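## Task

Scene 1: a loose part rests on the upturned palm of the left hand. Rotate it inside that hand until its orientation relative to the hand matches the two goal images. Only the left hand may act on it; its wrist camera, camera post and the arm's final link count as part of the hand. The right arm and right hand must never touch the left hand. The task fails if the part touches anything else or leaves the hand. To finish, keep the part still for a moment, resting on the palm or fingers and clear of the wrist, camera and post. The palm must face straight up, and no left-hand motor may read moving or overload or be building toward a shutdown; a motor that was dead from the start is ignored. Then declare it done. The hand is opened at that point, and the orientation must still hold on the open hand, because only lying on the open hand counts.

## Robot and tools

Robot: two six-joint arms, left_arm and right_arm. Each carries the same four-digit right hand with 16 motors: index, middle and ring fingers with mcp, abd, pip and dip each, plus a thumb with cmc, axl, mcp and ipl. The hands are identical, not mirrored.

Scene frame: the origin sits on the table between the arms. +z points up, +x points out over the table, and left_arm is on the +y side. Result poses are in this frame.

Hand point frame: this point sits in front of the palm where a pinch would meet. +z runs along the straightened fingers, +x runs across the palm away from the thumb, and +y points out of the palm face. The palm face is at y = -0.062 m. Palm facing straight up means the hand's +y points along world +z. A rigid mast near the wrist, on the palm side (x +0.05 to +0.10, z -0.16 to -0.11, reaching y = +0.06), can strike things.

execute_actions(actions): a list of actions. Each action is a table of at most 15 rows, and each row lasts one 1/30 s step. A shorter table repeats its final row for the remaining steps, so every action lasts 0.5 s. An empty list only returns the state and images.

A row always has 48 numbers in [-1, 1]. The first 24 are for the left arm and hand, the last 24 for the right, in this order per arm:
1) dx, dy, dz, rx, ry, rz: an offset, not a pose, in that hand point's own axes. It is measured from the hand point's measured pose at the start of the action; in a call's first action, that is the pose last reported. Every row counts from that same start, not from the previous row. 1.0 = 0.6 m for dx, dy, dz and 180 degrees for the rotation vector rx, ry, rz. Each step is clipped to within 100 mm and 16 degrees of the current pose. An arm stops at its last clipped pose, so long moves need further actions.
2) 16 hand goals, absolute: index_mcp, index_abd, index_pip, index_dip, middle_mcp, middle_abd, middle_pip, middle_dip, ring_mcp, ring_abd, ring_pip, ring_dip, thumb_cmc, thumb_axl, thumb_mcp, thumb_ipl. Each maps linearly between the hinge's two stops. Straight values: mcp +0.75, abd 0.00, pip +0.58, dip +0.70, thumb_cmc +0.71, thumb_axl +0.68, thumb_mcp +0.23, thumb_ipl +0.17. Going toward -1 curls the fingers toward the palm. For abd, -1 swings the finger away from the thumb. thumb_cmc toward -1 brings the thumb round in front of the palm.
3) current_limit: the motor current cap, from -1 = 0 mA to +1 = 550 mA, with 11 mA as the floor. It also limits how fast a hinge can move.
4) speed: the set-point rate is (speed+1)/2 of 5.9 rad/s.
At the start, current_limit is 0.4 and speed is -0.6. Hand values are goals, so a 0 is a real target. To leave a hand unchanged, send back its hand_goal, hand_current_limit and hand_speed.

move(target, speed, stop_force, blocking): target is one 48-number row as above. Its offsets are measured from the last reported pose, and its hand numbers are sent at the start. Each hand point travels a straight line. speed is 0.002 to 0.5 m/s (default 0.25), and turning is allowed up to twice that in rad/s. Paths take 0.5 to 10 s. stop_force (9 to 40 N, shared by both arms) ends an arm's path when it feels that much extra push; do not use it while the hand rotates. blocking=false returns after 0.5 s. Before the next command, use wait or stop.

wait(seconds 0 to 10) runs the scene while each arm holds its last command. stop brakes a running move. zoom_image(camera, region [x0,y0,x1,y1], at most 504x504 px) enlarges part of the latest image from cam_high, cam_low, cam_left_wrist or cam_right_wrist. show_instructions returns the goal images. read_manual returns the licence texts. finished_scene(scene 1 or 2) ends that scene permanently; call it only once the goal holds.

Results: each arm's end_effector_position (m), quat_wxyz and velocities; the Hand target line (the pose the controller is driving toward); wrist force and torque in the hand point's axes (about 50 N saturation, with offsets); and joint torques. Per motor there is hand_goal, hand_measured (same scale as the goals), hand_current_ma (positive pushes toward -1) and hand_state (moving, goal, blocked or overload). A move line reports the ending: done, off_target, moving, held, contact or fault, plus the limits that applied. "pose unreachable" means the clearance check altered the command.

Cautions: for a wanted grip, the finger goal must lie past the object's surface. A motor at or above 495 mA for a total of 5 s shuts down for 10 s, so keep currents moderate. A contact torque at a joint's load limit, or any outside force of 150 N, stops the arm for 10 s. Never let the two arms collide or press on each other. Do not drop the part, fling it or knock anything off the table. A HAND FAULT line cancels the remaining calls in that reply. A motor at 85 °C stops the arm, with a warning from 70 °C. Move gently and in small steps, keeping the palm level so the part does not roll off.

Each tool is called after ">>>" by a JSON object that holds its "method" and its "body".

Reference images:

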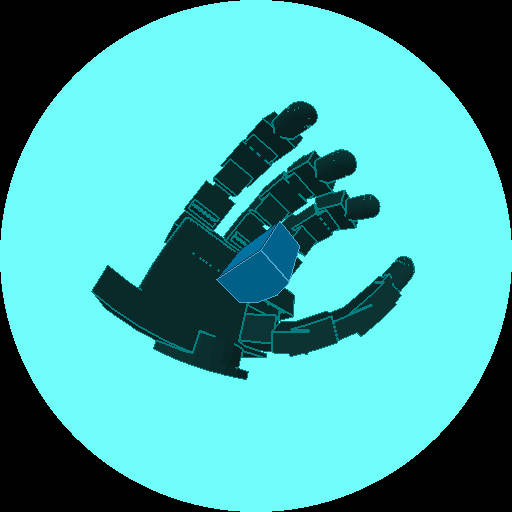

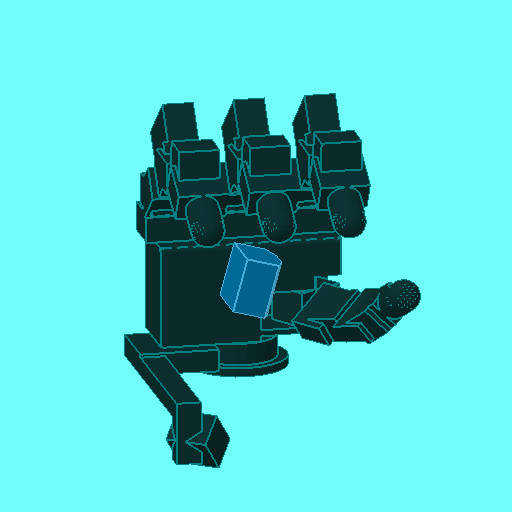

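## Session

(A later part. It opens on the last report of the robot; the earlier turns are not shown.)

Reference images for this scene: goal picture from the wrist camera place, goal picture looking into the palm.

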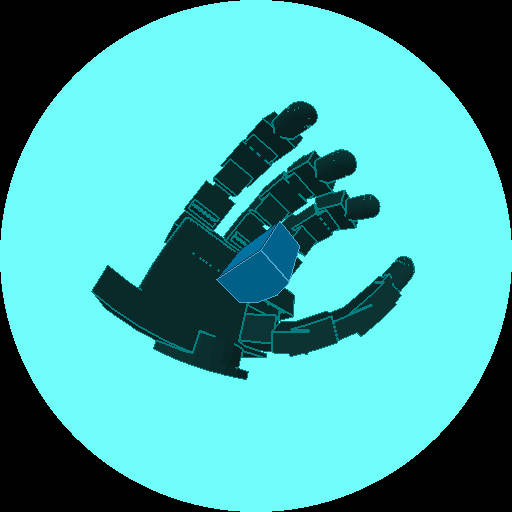

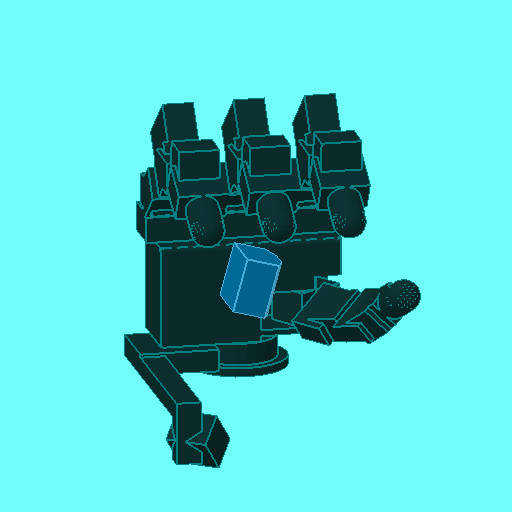

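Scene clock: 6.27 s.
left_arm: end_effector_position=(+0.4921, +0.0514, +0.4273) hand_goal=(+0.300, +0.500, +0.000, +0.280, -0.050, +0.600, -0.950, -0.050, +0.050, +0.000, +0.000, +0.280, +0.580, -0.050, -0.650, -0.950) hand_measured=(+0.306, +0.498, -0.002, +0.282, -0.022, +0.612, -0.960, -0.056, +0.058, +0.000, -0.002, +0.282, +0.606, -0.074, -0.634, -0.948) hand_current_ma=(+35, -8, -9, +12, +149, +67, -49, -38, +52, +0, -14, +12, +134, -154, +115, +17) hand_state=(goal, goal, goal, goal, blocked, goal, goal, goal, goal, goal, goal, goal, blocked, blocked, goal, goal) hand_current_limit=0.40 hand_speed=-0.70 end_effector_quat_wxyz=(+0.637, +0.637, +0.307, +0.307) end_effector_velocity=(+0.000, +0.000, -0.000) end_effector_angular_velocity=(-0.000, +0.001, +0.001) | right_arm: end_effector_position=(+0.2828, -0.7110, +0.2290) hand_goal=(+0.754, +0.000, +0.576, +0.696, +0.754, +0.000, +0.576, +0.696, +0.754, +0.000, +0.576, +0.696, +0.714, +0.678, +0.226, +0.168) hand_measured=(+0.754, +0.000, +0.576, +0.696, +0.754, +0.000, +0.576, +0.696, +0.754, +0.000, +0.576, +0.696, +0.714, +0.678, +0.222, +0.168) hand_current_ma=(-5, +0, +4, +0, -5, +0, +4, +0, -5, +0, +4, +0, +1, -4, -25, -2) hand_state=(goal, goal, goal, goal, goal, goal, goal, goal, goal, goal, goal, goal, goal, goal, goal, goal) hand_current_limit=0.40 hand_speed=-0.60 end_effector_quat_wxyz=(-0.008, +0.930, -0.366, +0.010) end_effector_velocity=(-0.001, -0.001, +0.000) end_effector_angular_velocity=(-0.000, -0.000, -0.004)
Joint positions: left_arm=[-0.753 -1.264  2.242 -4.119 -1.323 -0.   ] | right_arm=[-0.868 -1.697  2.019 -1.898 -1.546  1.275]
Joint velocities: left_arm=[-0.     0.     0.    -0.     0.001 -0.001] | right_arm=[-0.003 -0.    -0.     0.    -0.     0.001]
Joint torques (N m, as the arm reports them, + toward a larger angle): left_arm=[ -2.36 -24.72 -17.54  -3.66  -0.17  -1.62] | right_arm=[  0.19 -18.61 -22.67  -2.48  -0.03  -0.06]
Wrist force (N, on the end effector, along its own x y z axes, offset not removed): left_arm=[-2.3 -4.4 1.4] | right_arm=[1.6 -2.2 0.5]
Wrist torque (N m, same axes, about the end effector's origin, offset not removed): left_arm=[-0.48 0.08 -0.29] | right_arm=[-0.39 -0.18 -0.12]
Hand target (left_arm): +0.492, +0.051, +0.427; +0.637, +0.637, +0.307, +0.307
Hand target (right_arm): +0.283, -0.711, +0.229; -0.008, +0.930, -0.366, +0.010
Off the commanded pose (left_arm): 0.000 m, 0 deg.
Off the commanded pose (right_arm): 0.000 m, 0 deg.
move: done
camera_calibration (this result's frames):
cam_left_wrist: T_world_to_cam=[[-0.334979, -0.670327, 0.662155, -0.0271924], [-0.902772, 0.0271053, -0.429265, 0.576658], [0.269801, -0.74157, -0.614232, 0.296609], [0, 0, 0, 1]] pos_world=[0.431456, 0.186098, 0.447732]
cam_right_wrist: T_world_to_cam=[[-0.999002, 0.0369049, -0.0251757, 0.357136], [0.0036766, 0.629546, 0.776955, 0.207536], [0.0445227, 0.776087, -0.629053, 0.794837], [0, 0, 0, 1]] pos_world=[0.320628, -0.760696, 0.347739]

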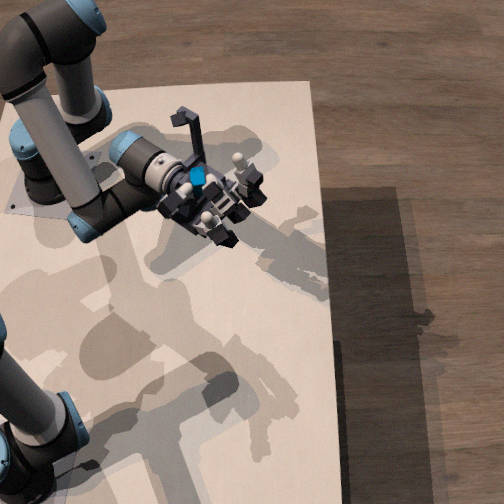

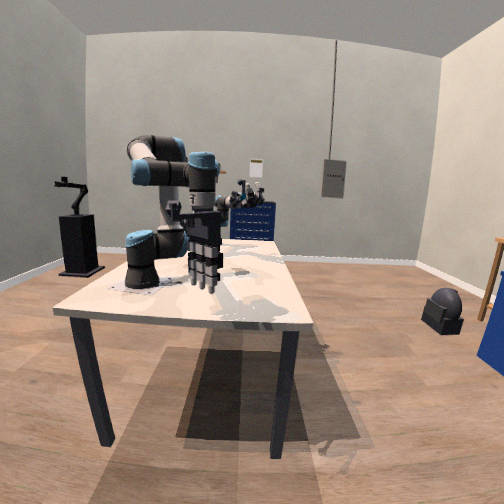

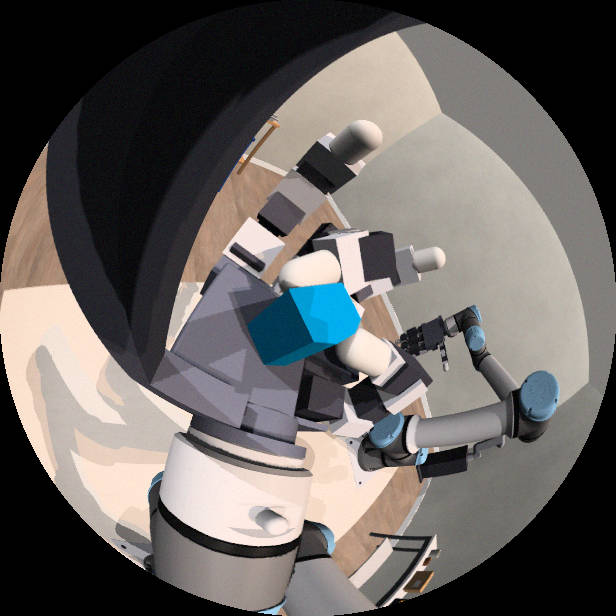

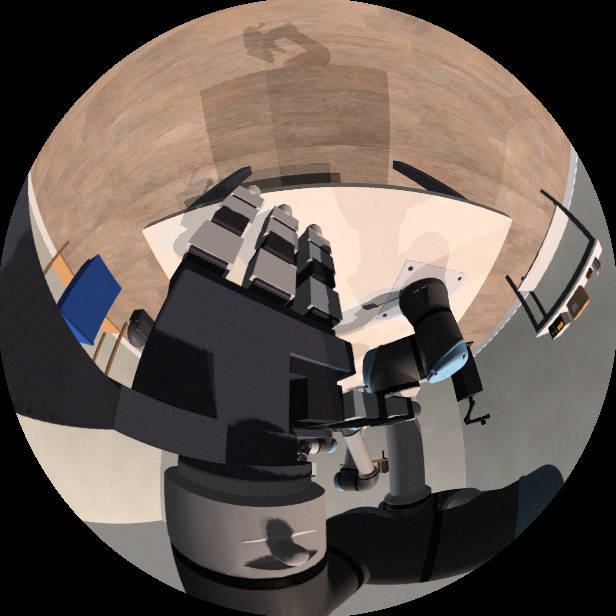

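>>> {"method": "move", "body": {"target": [0,0,0,0,0,0,0.3,0.5,0,0.28,0.5,0.5,-0.95,-0.3,-0.28,0.15,-0.66,-0.17,0.6,-0.07,-0.65,-0.95,0.4,-0.5,0,0,0,0,0,0,0.754,0,0.576,0.696,0.754,0,0.576,0.696,0.754,0,0.576,0.696,0.714,0.678,0.226,0.168,0.4,-0.6]}}

>>> {"method": "move", "body": {"target": [0,0,0,0,0,0,0.3,0.2,0,0.28,0.3,0,0,0.3,-0.28,-0.5,-0.66,-0.17,0.55,0.1,-0.65,-0.95,0.4,-0.6,0,0,0,0,0,0,0.754,0,0.576,0.696,0.754,0,0.576,0.696,0.754,0,0.576,0.696,0.714,0.678,0.226,0.168,0.4,-0.6]}}

>>> {"method": "zoom_image", "body": {"camera": "cam_high", "region": [150,130,270,250]}}

Scene clock: 7.63 s.
left_arm: end_effector_position=(+0.4921, +0.0514, +0.4273) hand_goal=(+0.300, +0.500, +0.000, +0.280, +0.500, +0.500, -0.950, -0.300, -0.280, +0.150, -0.660, -0.170, +0.600, -0.070, -0.650, -0.950) hand_measured=(+0.306, +0.498, -0.002, +0.282, +0.506, +0.502, -0.956, -0.298, -0.276, +0.148, -0.660, -0.168, +0.612, -0.070, -0.648, -0.948) hand_current_ma=(+35, -8, -9, +12, +27, +15, -31, +11, +19, -12, +0, +11, +66, -4, +16, +8) hand_state=(goal, goal, goal, goal, goal, goal, goal, goal, goal, goal, goal, goal, goal, goal, goal, goal) hand_current_limit=0.40 hand_speed=-0.50 end_effector_quat_wxyz=(+0.637, +0.637, +0.307, +0.307) end_effector_velocity=(+0.000, -0.000, +0.000) end_effector_angular_velocity=(+0.001, -0.001, +0.002) | right_arm: end_effector_position=(+0.2828, -0.7110, +0.2290) hand_goal=(+0.754, +0.000, +0.576, +0.696, +0.754, +0.000, +0.576, +0.696, +0.754, +0.000, +0.576, +0.696, +0.714, +0.678, +0.226, +0.168) hand_measured=(+0.754, +0.000, +0.576, +0.696, +0.754, +0.000, +0.576, +0.696, +0.754, +0.000, +0.576, +0.696, +0.714, +0.678, +0.222, +0.168) hand_current_ma=(-5, +0, +4, +0, -5, +0, +4, +0, -5, +0, +4, +0, +1, -4, -25, -2) hand_state=(goal, goal, goal, goal, goal, goal, goal, goal, goal, goal, goal, goal, goal, goal, goal, goal) hand_current_limit=0.40 hand_speed=-0.60 end_effector_quat_wxyz=(-0.008, +0.930, -0.366, +0.010) end_effector_velocity=(+0.001, +0.000, -0.000) end_effector_angular_velocity=(+0.000, -0.000, +0.003)
Joint positions: left_arm=[-0.753 -1.264  2.242 -4.119 -1.323 -0.   ] | right_arm=[-0.868 -1.697  2.019 -1.898 -1.546  1.275]
Joint velocities: left_arm=[ 0.     0.    -0.001  0.     0.001  0.001] | right_arm=[ 0.002  0.     0.    -0.     0.    -0.001]
Joint torques (N m, as the arm reports them, + toward a larger angle): left_arm=[ -2.22 -24.13 -16.09  -3.6   -0.08  -1.37] | right_arm=[ -1.15 -17.99 -21.09  -2.69   0.23  -0.12]
Wrist force (N, on the end effector, along its own x y z axes, offset not removed): left_arm=[-5.6 -0.1 -2.5] | right_arm=[-3.3 0.2 3.4]
Wrist torque (N m, same axes, about the end effector's origin, offset not removed): left_arm=[0.55 0.81 -0.58] | right_arm=[-0.22 0.21 -0.38]
Hand target (left_arm): +0.492, +0.051, +0.427; +0.637, +0.637, +0.307, +0.307
Hand target (right_arm): +0.283, -0.711, +0.229; -0.008, +0.930, -0.366, +0.010
Off the commanded pose (left_arm): 0.000 m, 0 deg.
Off the commanded pose (right_arm): 0.000 m, 0 deg.
move: done
camera_calibration (this result's frames):
cam_left_wrist: T_world_to_cam=[[-0.33498, -0.670327, 0.662155, -0.0271923], [-0.902772, 0.0271056, -0.429265, 0.576657], [0.2698, -0.74157, -0.614232, 0.296609], [0, 0, 0, 1]] pos_world=[0.431456, 0.186098, 0.447732]
cam_right_wrist: T_world_to_cam=[[-0.999002, 0.0369049, -0.0251758, 0.357136], [0.00367651, 0.629546, 0.776955, 0.207536], [0.0445227, 0.776087, -0.629053, 0.794837], [0, 0, 0, 1]] pos_world=[0.320628, -0.760696, 0.347739]

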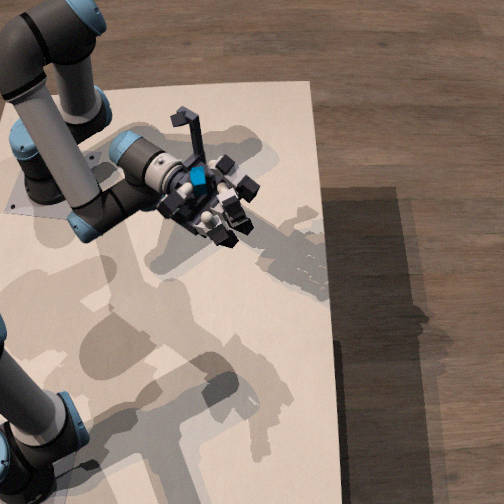

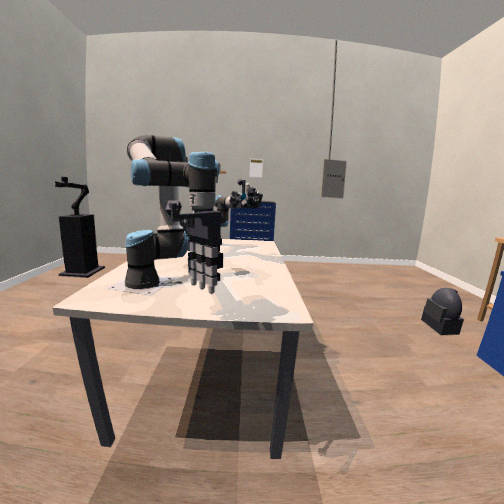

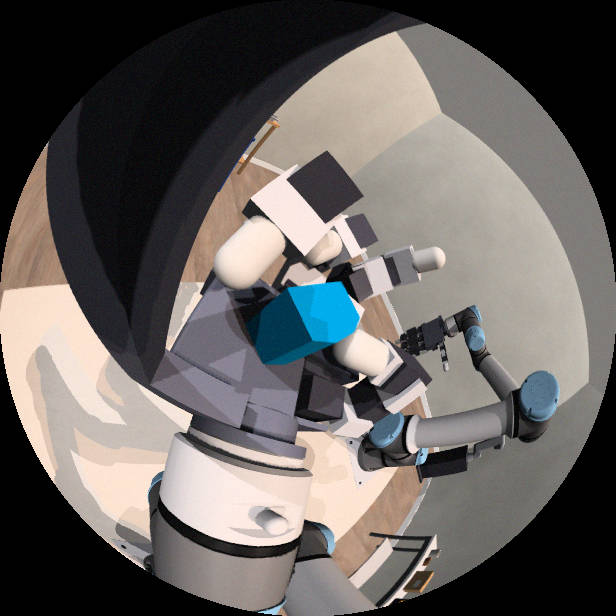

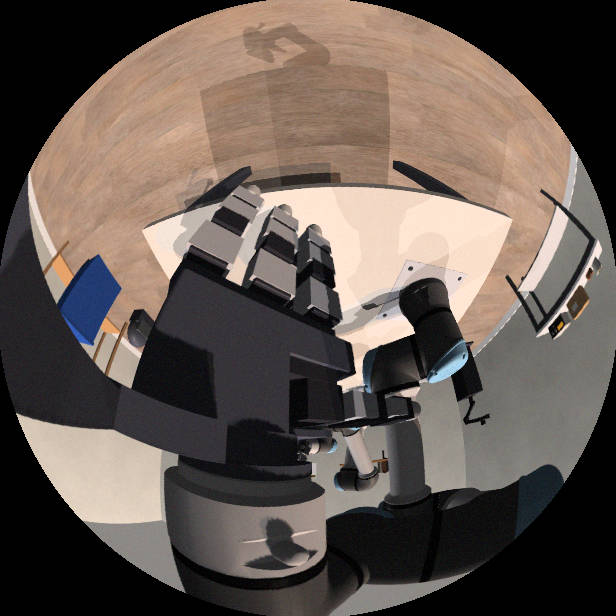

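Scene clock: 8.87 s.
left_arm: end_effector_position=(+0.4921, +0.0514, +0.4273) hand_goal=(+0.300, +0.200, +0.000, +0.280, +0.300, +0.000, +0.000, +0.300, -0.280, -0.500, -0.660, -0.170, +0.550, +0.100, -0.650, -0.950) hand_measured=(+0.306, +0.204, -0.002, +0.282, +0.318, +0.002, -0.002, +0.298, -0.276, -0.498, -0.660, -0.168, +0.548, +0.086, -0.648, -0.950) hand_current_ma=(+35, +19, -9, +12, +93, +14, -9, -15, +19, +10, -1, +11, -9, -86, +8, +6) hand_state=(goal, goal, goal, goal, goal, goal, goal, goal, goal, goal, goal, goal, goal, goal, goal, goal) hand_current_limit=0.40 hand_speed=-0.60 end_effector_quat_wxyz=(+0.637, +0.637, +0.307, +0.307) end_effector_velocity=(+0.000, +0.000, +0.000) end_effector_angular_velocity=(-0.001, -0.000, +0.000) | right_arm: end_effector_position=(+0.2828, -0.7110, +0.2290) hand_goal=(+0.754, +0.000, +0.576, +0.696, +0.754, +0.000, +0.576, +0.696, +0.754, +0.000, +0.576, +0.696, +0.714, +0.678, +0.226, +0.168) hand_measured=(+0.754, +0.000, +0.576, +0.696, +0.754, +0.000, +0.576, +0.696, +0.754, +0.000, +0.576, +0.696, +0.714, +0.678, +0.222, +0.168) hand_current_ma=(-5, +0, +4, +0, -5, +0, +4, +0, -5, +0, +4, +0, +1, -4, -25, -2) hand_state=(goal, goal, goal, goal, goal, goal, goal, goal, goal, goal, goal, goal, goal, goal, goal, goal) hand_current_limit=0.40 hand_speed=-0.60 end_effector_quat_wxyz=(-0.008, +0.930, -0.366, +0.010) end_effector_velocity=(+0.001, +0.001, -0.000) end_effector_angular_velocity=(+0.000, +0.000, +0.004)
Joint positions: left_arm=[-0.753 -1.264  2.242 -4.119 -1.323 -0.   ] | right_arm=[-0.868 -1.697  2.019 -1.898 -1.546  1.275]
Joint velocities: left_arm=[ 0.001  0.    -0.001  0.    -0.001 -0.   ] | right_arm=[ 0.003 -0.     0.001 -0.    -0.    -0.001]
Joint torques (N m, as the arm reports them, + toward a larger angle): left_arm=[ -1.38 -24.96 -17.26  -3.71  -0.11  -1.43] | right_arm=[  0.1  -18.85 -22.46  -2.56   0.18  -0.25]
Wrist force (N, on the end effector, along its own x y z axes, offset not removed): left_arm=[-3.3 0.0 0.7] | right_arm=[1.1 -1.4 4.0]
Wrist torque (N m, same axes, about the end effector's origin, offset not removed): left_arm=[0.19 0.26 -0.30] | right_arm=[-0.56 -0.18 -0.14]
Hand target (left_arm): +0.492, +0.051, +0.427; +0.637, +0.637, +0.307, +0.307
Hand target (right_arm): +0.283, -0.711, +0.229; -0.008, +0.930, -0.366, +0.010
Off the commanded pose (left_arm): 0.000 m, 0 deg.
Off the commanded pose (right_arm): 0.000 m, 0 deg.
move: done
camera_calibration (this result's frames):
cam_left_wrist: T_world_to_cam=[[-0.33498, -0.670327, 0.662155, -0.0271924], [-0.902772, 0.0271055, -0.429266, 0.576658], [0.2698, -0.74157, -0.614232, 0.296609], [0, 0, 0, 1]] pos_world=[0.431456, 0.186098, 0.447732]
cam_right_wrist: T_world_to_cam=[[-0.999002, 0.0369048, -0.0251757, 0.357136], [0.00367651, 0.629545, 0.776955, 0.207536], [0.0445227, 0.776087, -0.629053, 0.794837], [0, 0, 0, 1]] pos_world=[0.320628, -0.760696, 0.347739]

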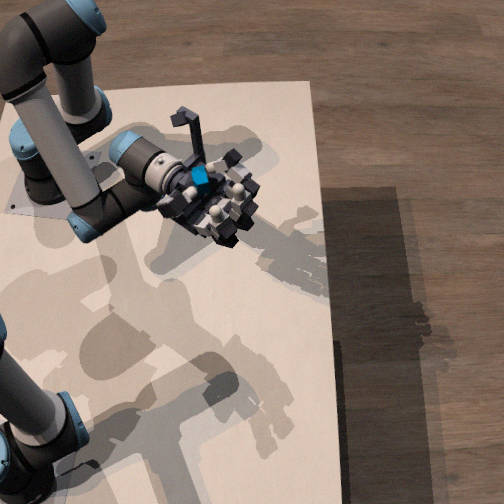

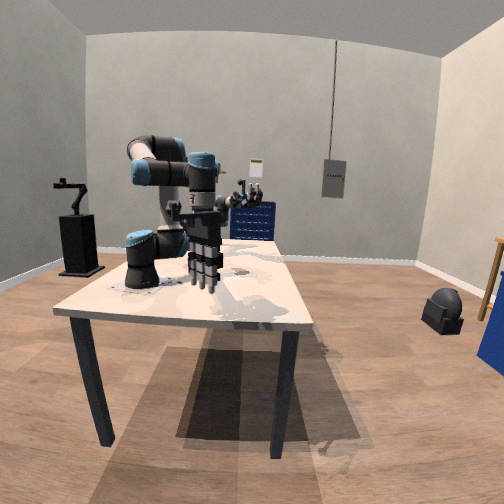

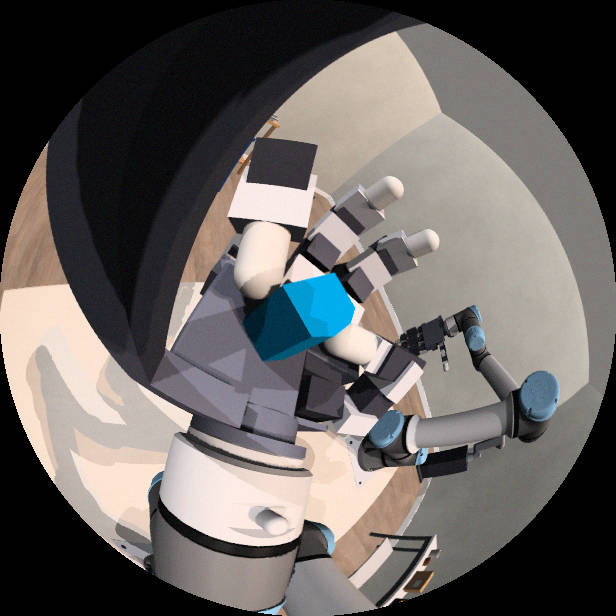

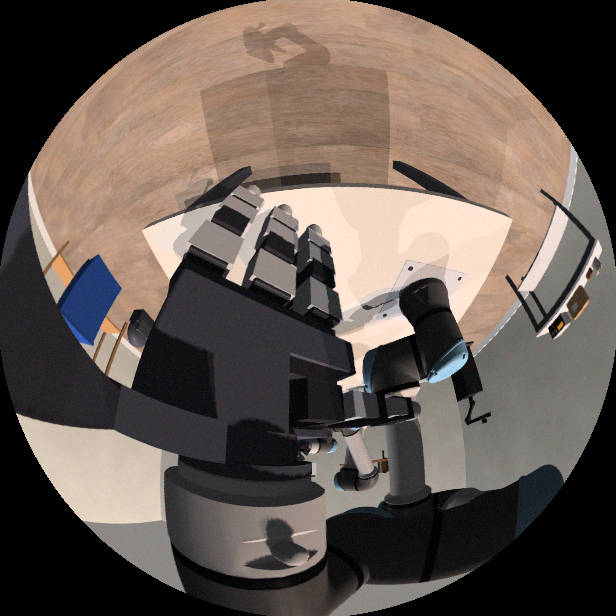

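Region (150, 130, 270, 250) of cam_high's 504x504 image, scaled by 4.200, with more detail than that image has.

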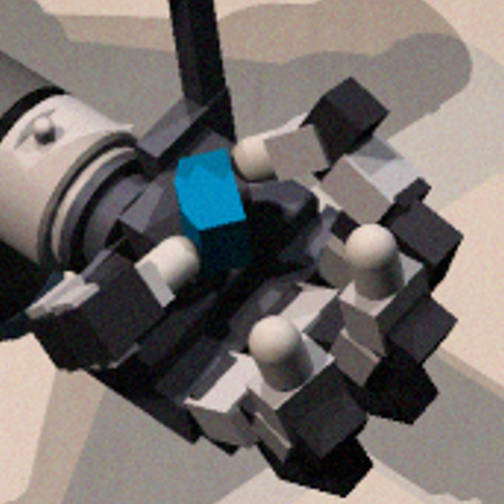

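>>> {"method": "move", "body": {"target": [0,0,0,0,0,0,0.3,0,0,0.28,0.3,0,0,0.3,-0.35,-0.85,-0.8,-0.2,0.55,0.1,-0.65,-0.95,0.4,-0.7,0,0,0,0,0,0,0.754,0,0.576,0.696,0.754,0,0.576,0.696,0.754,0,0.576,0.696,0.714,0.678,0.226,0.168,0.4,-0.6]}}

>>> {"method": "zoom_image", "body": {"camera": "cam_high", "region": [150,130,270,250]}}

Scene clock: 9.80 s.
left_arm: end_effector_position=(+0.4921, +0.0514, +0.4273) hand_goal=(+0.300, +0.000, +0.000, +0.280, +0.300, +0.000, +0.000, +0.300, -0.350, -0.850, -0.800, -0.200, +0.550, +0.100, -0.650, -0.950) hand_measured=(+0.306, +0.004, -0.002, +0.282, +0.318, +0.002, -0.002, +0.298, -0.352, -0.836, -0.796, -0.196, +0.548, +0.090, -0.646, -0.950) hand_current_ma=(+35, +14, -9, +12, +93, +14, -9, -15, -9, +63, +19, +19, -10, -66, +35, +4) hand_state=(goal, goal, goal, goal, goal, goal, goal, goal, goal, goal, goal, goal, goal, goal, goal, goal) hand_current_limit=0.40 hand_speed=-0.70 end_effector_quat_wxyz=(+0.637, +0.637, +0.307, +0.307) end_effector_velocity=(-0.000, -0.000, -0.001) end_effector_angular_velocity=(+0.000, +0.001, -0.001) | right_arm: end_effector_position=(+0.2828, -0.7110, +0.2290) hand_goal=(+0.754, +0.000, +0.576, +0.696, +0.754, +0.000, +0.576, +0.696, +0.754, +0.000, +0.576, +0.696, +0.714, +0.678, +0.226, +0.168) hand_measured=(+0.754, +0.000, +0.576, +0.696, +0.754, +0.000, +0.576, +0.696, +0.754, +0.000, +0.576, +0.696, +0.714, +0.678, +0.222, +0.168) hand_current_ma=(-5, +0, +4, +0, -5, +0, +4, +0, -5, +0, +4, +0, +1, -4, -25, -2) hand_state=(goal, goal, goal, goal, goal, goal, goal, goal, goal, goal, goal, goal, goal, goal, goal, goal) hand_current_limit=0.40 hand_speed=-0.60 end_effector_quat_wxyz=(-0.008, +0.930, -0.366, +0.010) end_effector_velocity=(-0.000, -0.000, -0.000) end_effector_angular_velocity=(+0.000, +0.000, -0.000)
Joint positions: left_arm=[-0.753 -1.264  2.242 -4.119 -1.323 -0.   ] | right_arm=[-0.868 -1.697  2.019 -1.898 -1.546  1.275]
Joint velocities: left_arm=[-0.     0.     0.001 -0.    -0.001 -0.001] | right_arm=[-0.001  0.    -0.    -0.    -0.    -0.001]
Joint torques (N m, as the arm reports them, + toward a larger angle): left_arm=[ -1.53 -24.65 -16.12  -3.71  -0.16  -1.68] | right_arm=[  0.69 -17.46 -21.37  -2.65   0.22   0.13]
Wrist force (N, on the end effector, along its own x y z axes, offset not removed): left_arm=[-4.0 1.8 -1.5] | right_arm=[2.3 -1.5 -1.6]
Wrist torque (N m, same axes, about the end effector's origin, offset not removed): left_arm=[0.58 0.54 -0.40] | right_arm=[-0.20 -0.48 0.06]
Hand target (left_arm): +0.492, +0.051, +0.427; +0.637, +0.637, +0.307, +0.307
Hand target (right_arm): +0.283, -0.711, +0.229; -0.008, +0.930, -0.366, +0.010
Off the commanded pose (left_arm): 0.000 m, 0 deg.
Off the commanded pose (right_arm): 0.000 m, 0 deg.
move: done
camera_calibration (this result's frames):
cam_left_wrist: T_world_to_cam=[[-0.33498, -0.670327, 0.662155, -0.0271924], [-0.902772, 0.0271056, -0.429265, 0.576657], [0.2698, -0.74157, -0.614232, 0.296609], [0, 0, 0, 1]] pos_world=[0.431456, 0.186098, 0.447732]
cam_right_wrist: T_world_to_cam=[[-0.999002, 0.0369049, -0.0251758, 0.357136], [0.00367653, 0.629546, 0.776955, 0.207536], [0.0445228, 0.776086, -0.629053, 0.794837], [0, 0, 0, 1]] pos_world=[0.320628, -0.760696, 0.347739]

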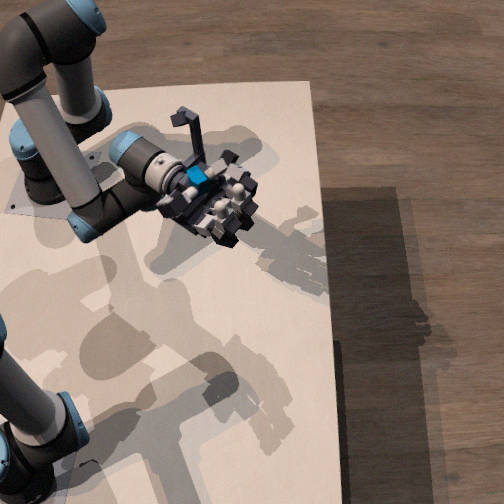

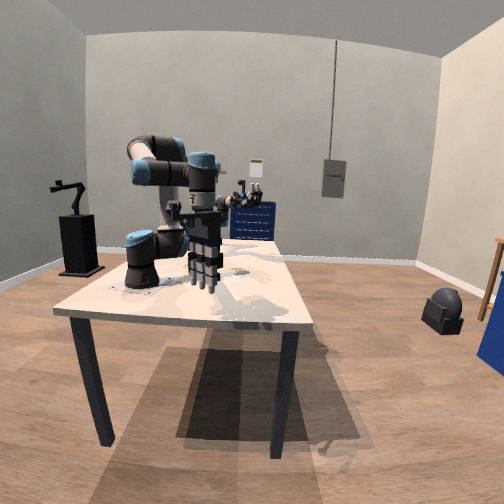

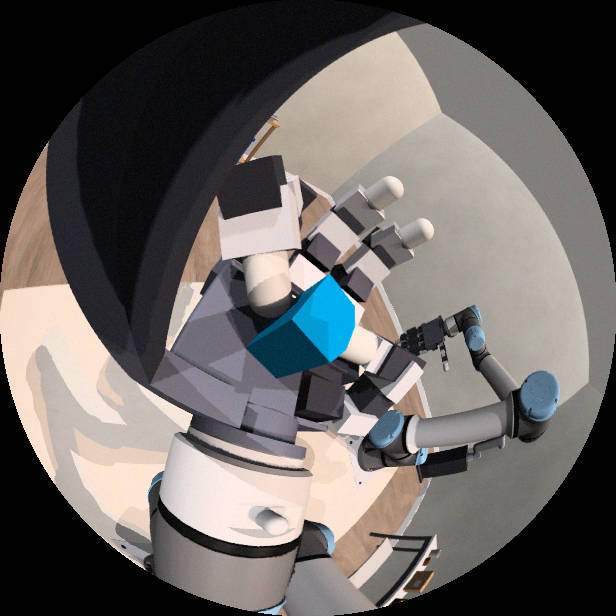

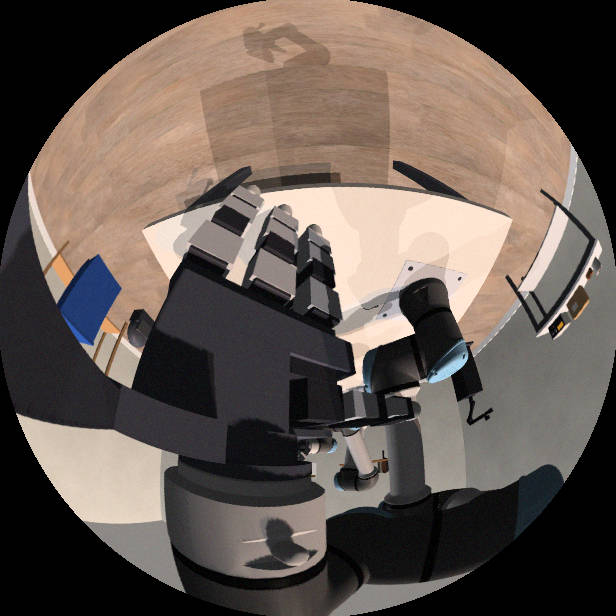

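Region (150, 130, 270, 250) of cam_high's 504x504 image, scaled by 4.200, with more detail than that image has.

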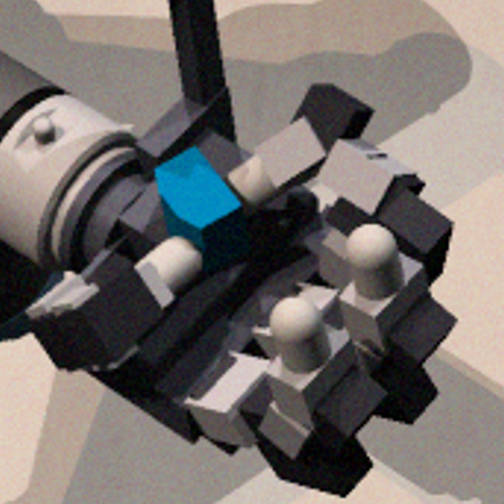

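>>> {"method": "move", "body": {"target": [0,0,0,0,0,0,0.3,0,0,0.28,0.5,0,-0.95,-0.39,-0.33,-0.7,-0.76,-0.2,0.8,-0.1,-0.55,-0.95,0.4,-0.3,0,0,0,0,0,0,0.754,0,0.576,0.696,0.754,0,0.576,0.696,0.754,0,0.576,0.696,0.714,0.678,0.226,0.168,0.4,-0.6]}}

>>> {"method": "execute_actions", "body": {"actions": [[[0,0,0,0,0,0,0.3,0,0,0.28,0.25,0,-0.95,-0.39,-0.33,-0.7,-0.76,-0.2,0.8,-0.62,-0.55,-0.95,0.4,-0.3,0,0,0,0,0,0,0.754,0,0.576,0.696,0.754,0,0.576,0.696,0.754,0,0.576,0.696,0.714,0.678,0.226,0.168,0.4,-0.6]],[[0,0,0,0,0,0,0.3,0,0,0.28,0.25,0,-0.95,-0.39,-0.33,-0.7,-0.76,-0.2,0.3,-0.62,-0.63,-0.91,0.4,-0.4,0,0,0,0,0,0,0.754,0,0.576,0.696,0.754,0,0.576,0.696,0.754,0,0.576,0.696,0.714,0.678,0.226,0.168,0.4,-0.6]],[[0,0,0,0,0,0,0.3,0,0,0.28,0.2,0,-0.95,-0.39,-0.33,-0.7,-0.76,-0.2,0.3,-0.35,-0.63,-0.91,0.4,-0.65,0,0,0,0,0,0,0.754,0,0.576,0.696,0.754,0,0.576,0.696,0.754,0,0.576,0.696,0.714,0.678,0.226,0.168,0.4,-0.6]]]}}

>>> {"method": "zoom_image", "body": {"camera": "cam_high", "region": [150,130,270,250]}}

Scene clock: 11.77 s.
left_arm: end_effector_position=(+0.4921, +0.0514, +0.4273) hand_goal=(+0.300, +0.000, +0.000, +0.280, +0.500, +0.000, -0.950, -0.390, -0.330, -0.700, -0.760, -0.200, +0.800, -0.100, -0.550, -0.950) hand_measured=(+0.306, +0.004, -0.002, +0.282, +0.508, +0.002, -0.950, -0.388, -0.332, -0.706, -0.766, -0.198, +0.802, -0.094, -0.552, -0.950) hand_current_ma=(+35, +14, -9, +12, +43, +14, +5, +11, -15, -26, -34, +13, +14, +38, -11, +4) hand_state=(goal, goal, goal, goal, goal, goal, goal, goal, goal, goal, goal, goal, goal, goal, goal, goal) hand_current_limit=0.40 hand_speed=-0.30 end_effector_quat_wxyz=(+0.637, +0.637, +0.307, +0.307) end_effector_velocity=(-0.000, -0.001, -0.000) end_effector_angular_velocity=(+0.002, -0.001, -0.001) | right_arm: end_effector_position=(+0.2828, -0.7110, +0.2290) hand_goal=(+0.754, +0.000, +0.576, +0.696, +0.754, +0.000, +0.576, +0.696, +0.754, +0.000, +0.576, +0.696, +0.714, +0.678, +0.226, +0.168) hand_measured=(+0.754, +0.000, +0.576, +0.696, +0.754, +0.000, +0.576, +0.696, +0.754, +0.000, +0.576, +0.696, +0.714, +0.678, +0.222, +0.168) hand_current_ma=(-5, +0, +4, +0, -5, +0, +4, +0, -5, +0, +4, +0, +1, -4, -25, -2) hand_state=(goal, goal, goal, goal, goal, goal, goal, goal, goal, goal, goal, goal, goal, goal, goal, goal) hand_current_limit=0.40 hand_speed=-0.60 end_effector_quat_wxyz=(-0.008, +0.930, -0.366, +0.010) end_effector_velocity=(+0.000, +0.001, -0.000) end_effector_angular_velocity=(+0.001, +0.001, +0.000)
Joint positions: left_arm=[-0.753 -1.264  2.242 -4.119 -1.323 -0.   ] | right_arm=[-0.868 -1.697  2.019 -1.898 -1.546  1.275]
Joint velocities: left_arm=[-0.001 -0.     0.     0.     0.     0.002] | right_arm=[ 0.001  0.001 -0.     0.001  0.     0.001]
Joint torques (N m, as the arm reports them, + toward a larger angle): left_arm=[ -1.9  -25.16 -17.24  -3.8   -0.18  -1.54] | right_arm=[ -1.02 -19.31 -21.97  -2.76   0.21  -0.03]
Wrist force (N, on the end effector, along its own x y z axes, offset not removed): left_arm=[-3.7 -1.6 2.4] | right_arm=[0.5 -1.8 2.7]
Wrist torque (N m, same axes, about the end effector's origin, offset not removed): left_arm=[-0.16 0.28 -0.33] | right_arm=[-0.43 -0.20 -0.18]
Hand target (left_arm): +0.492, +0.051, +0.427; +0.637, +0.637, +0.307, +0.307
Hand target (right_arm): +0.283, -0.711, +0.229; -0.008, +0.930, -0.366, +0.010
Off the commanded pose (left_arm): 0.000 m, 0 deg.
Off the commanded pose (right_arm): 0.000 m, 0 deg.
move: done
camera_calibration (this result's frames):
cam_left_wrist: T_world_to_cam=[[-0.33498, -0.670327, 0.662155, -0.0271923], [-0.902772, 0.0271058, -0.429265, 0.576657], [0.2698, -0.74157, -0.614232, 0.296609], [0, 0, 0, 1]] pos_world=[0.431456, 0.186098, 0.447731]
cam_right_wrist: T_world_to_cam=[[-0.999002, 0.0369051, -0.0251757, 0.357136], [0.00367667, 0.629546, 0.776955, 0.207536], [0.0445228, 0.776086, -0.629053, 0.794837], [0, 0, 0, 1]] pos_world=[0.320628, -0.760696, 0.347739]

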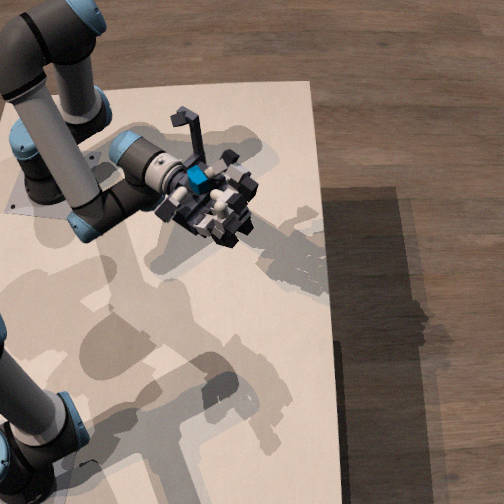

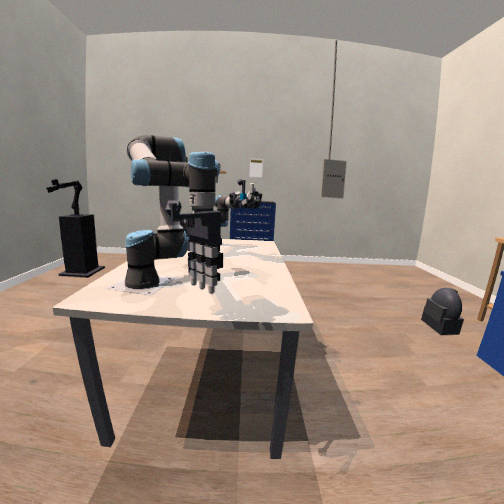

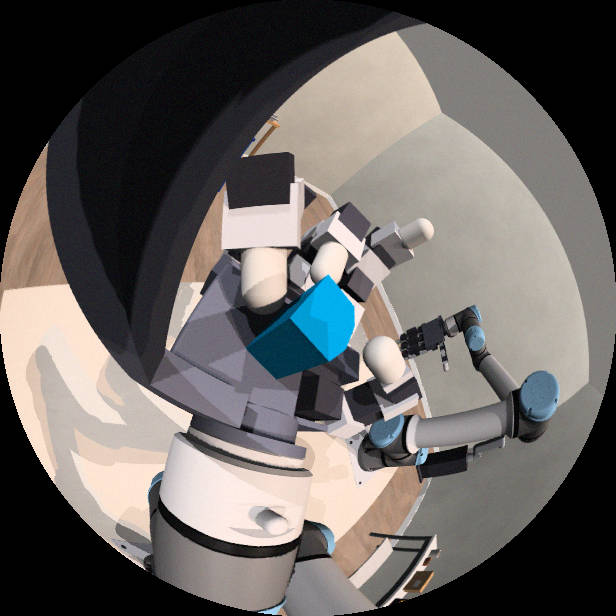

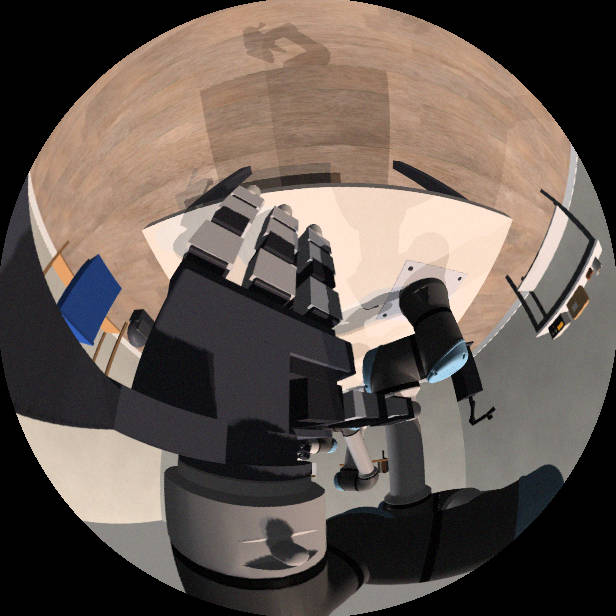

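Scene clock: 13.27 s.
left_arm: end_effector_position=(+0.4921, +0.0514, +0.4273) hand_goal=(+0.300, +0.000, +0.000, +0.280, +0.200, +0.000, -0.950, -0.390, -0.330, -0.700, -0.760, -0.200, +0.300, -0.350, -0.630, -0.910) hand_measured=(+0.306, +0.004, -0.002, +0.282, +0.214, +0.002, -0.950, -0.388, -0.328, -0.700, -0.766, -0.204, +0.314, -0.374, -0.624, -0.916) hand_current_ma=(+36, +14, -9, +12, +79, +14, +1, +11, +17, +5, -34, -24, +77, -151, +38, -37) hand_state=(goal, goal, goal, goal, goal, goal, goal, goal, goal, moving, goal, moving, moving, moving, moving, goal) hand_current_limit=0.40 hand_speed=-0.65 end_effector_quat_wxyz=(+0.637, +0.637, +0.307, +0.307) end_effector_velocity=(-0.000, -0.000, +0.000) end_effector_angular_velocity=(-0.000, -0.001, -0.001) | right_arm: end_effector_position=(+0.2828, -0.7110, +0.2290) hand_goal=(+0.754, +0.000, +0.576, +0.696, +0.754, +0.000, +0.576, +0.696, +0.754, +0.000, +0.576, +0.696, +0.714, +0.678, +0.226, +0.168) hand_measured=(+0.754, +0.000, +0.576, +0.696, +0.754, +0.000, +0.576, +0.696, +0.754, +0.000, +0.576, +0.696, +0.714, +0.678, +0.222, +0.168) hand_current_ma=(-5, +0, +4, +0, -5, +0, +4, +0, -5, +0, +4, +0, +1, -4, -25, -2) hand_state=(goal, goal, goal, goal, goal, goal, goal, goal, goal, goal, goal, goal, goal, goal, goal, goal) hand_current_limit=0.40 hand_speed=-0.60 end_effector_quat_wxyz=(-0.008, +0.930, -0.366, +0.010) end_effector_velocity=(-0.000, +0.000, -0.000) end_effector_angular_velocity=(+0.002, +0.001, +0.002)
Joint positions: left_arm=[-0.753 -1.264  2.242 -4.119 -1.323 -0.   ] | right_arm=[-0.868 -1.697  2.019 -1.898 -1.546  1.275]
Joint velocities: left_arm=[ 0.001  0.    -0.001 -0.001 -0.002  0.   ] | right_arm=[ 0.    -0.     0.     0.002  0.    -0.002]
Joint torques (N m, as the arm reports them, + toward a larger angle): left_arm=[ -1.93 -25.17 -17.17  -3.57  -0.01  -1.44] | right_arm=[  0.65 -17.58 -22.31  -2.42   0.23  -0.13]
Wrist force (N, on the end effector, along its own x y z axes, offset not removed): left_arm=[-2.0 -0.2 -0.2] | right_arm=[3.8 -2.4 1.7]
Wrist torque (N m, same axes, about the end effector's origin, offset not removed): left_arm=[0.19 0.17 -0.37] | right_arm=[-0.51 -0.59 -0.03]
Hand target (left_arm): +0.492, +0.051, +0.427; +0.637, +0.637, +0.307, +0.307
Hand target (right_arm): +0.283, -0.711, +0.229; -0.008, +0.930, -0.366, +0.010
Off the commanded pose (left_arm): 0.000 m, 0 deg.
Off the commanded pose (right_arm): 0.000 m, 0 deg.
camera_calibration (this result's frames):
cam_left_wrist: T_world_to_cam=[[-0.33498, -0.670327, 0.662155, -0.0271924], [-0.902772, 0.0271056, -0.429266, 0.576658], [0.2698, -0.74157, -0.614232, 0.296609], [0, 0, 0, 1]] pos_world=[0.431456, 0.186098, 0.447732]
cam_right_wrist: T_world_to_cam=[[-0.999002, 0.0369049, -0.0251756, 0.357136], [0.00367665, 0.629546, 0.776955, 0.207536], [0.0445226, 0.776087, -0.629053, 0.794837], [0, 0, 0, 1]] pos_world=[0.320628, -0.760696, 0.347739]

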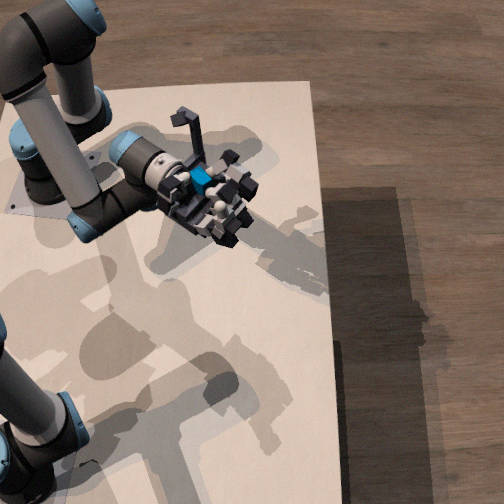

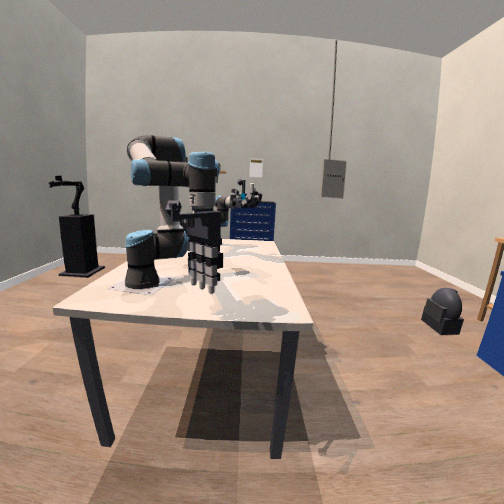

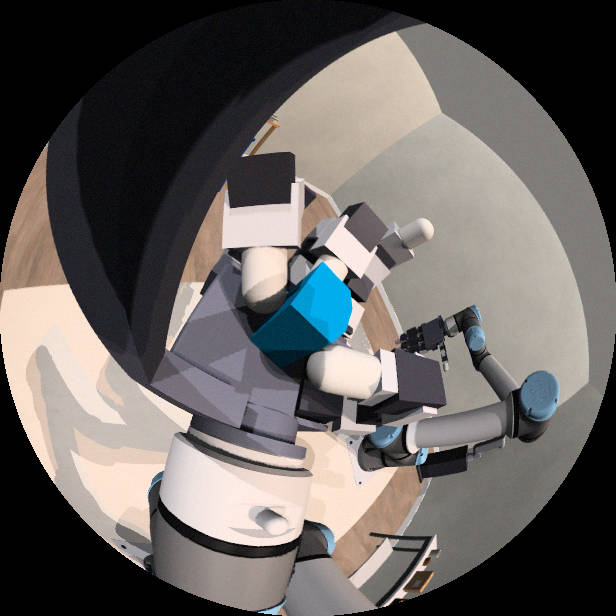

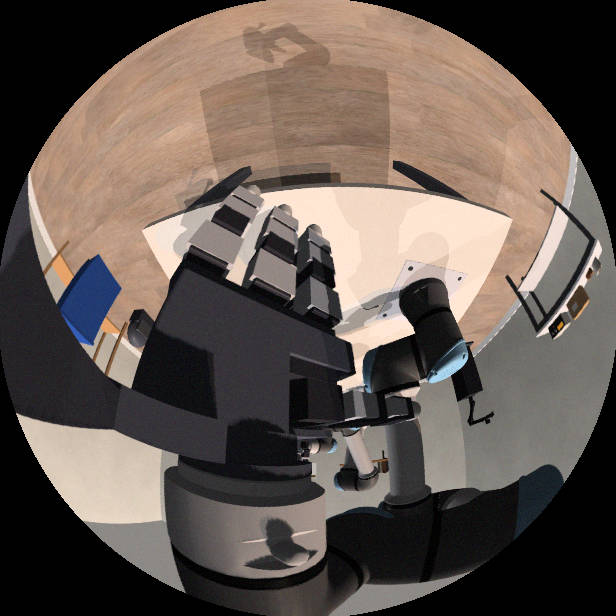

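Region (150, 130, 270, 250) of cam_high's 504x504 image, scaled by 4.200, with more detail than that image has.

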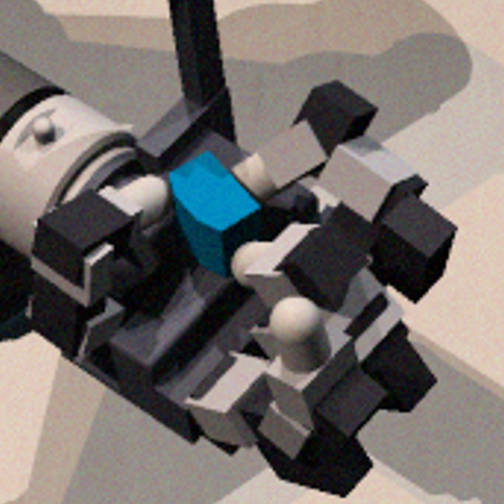

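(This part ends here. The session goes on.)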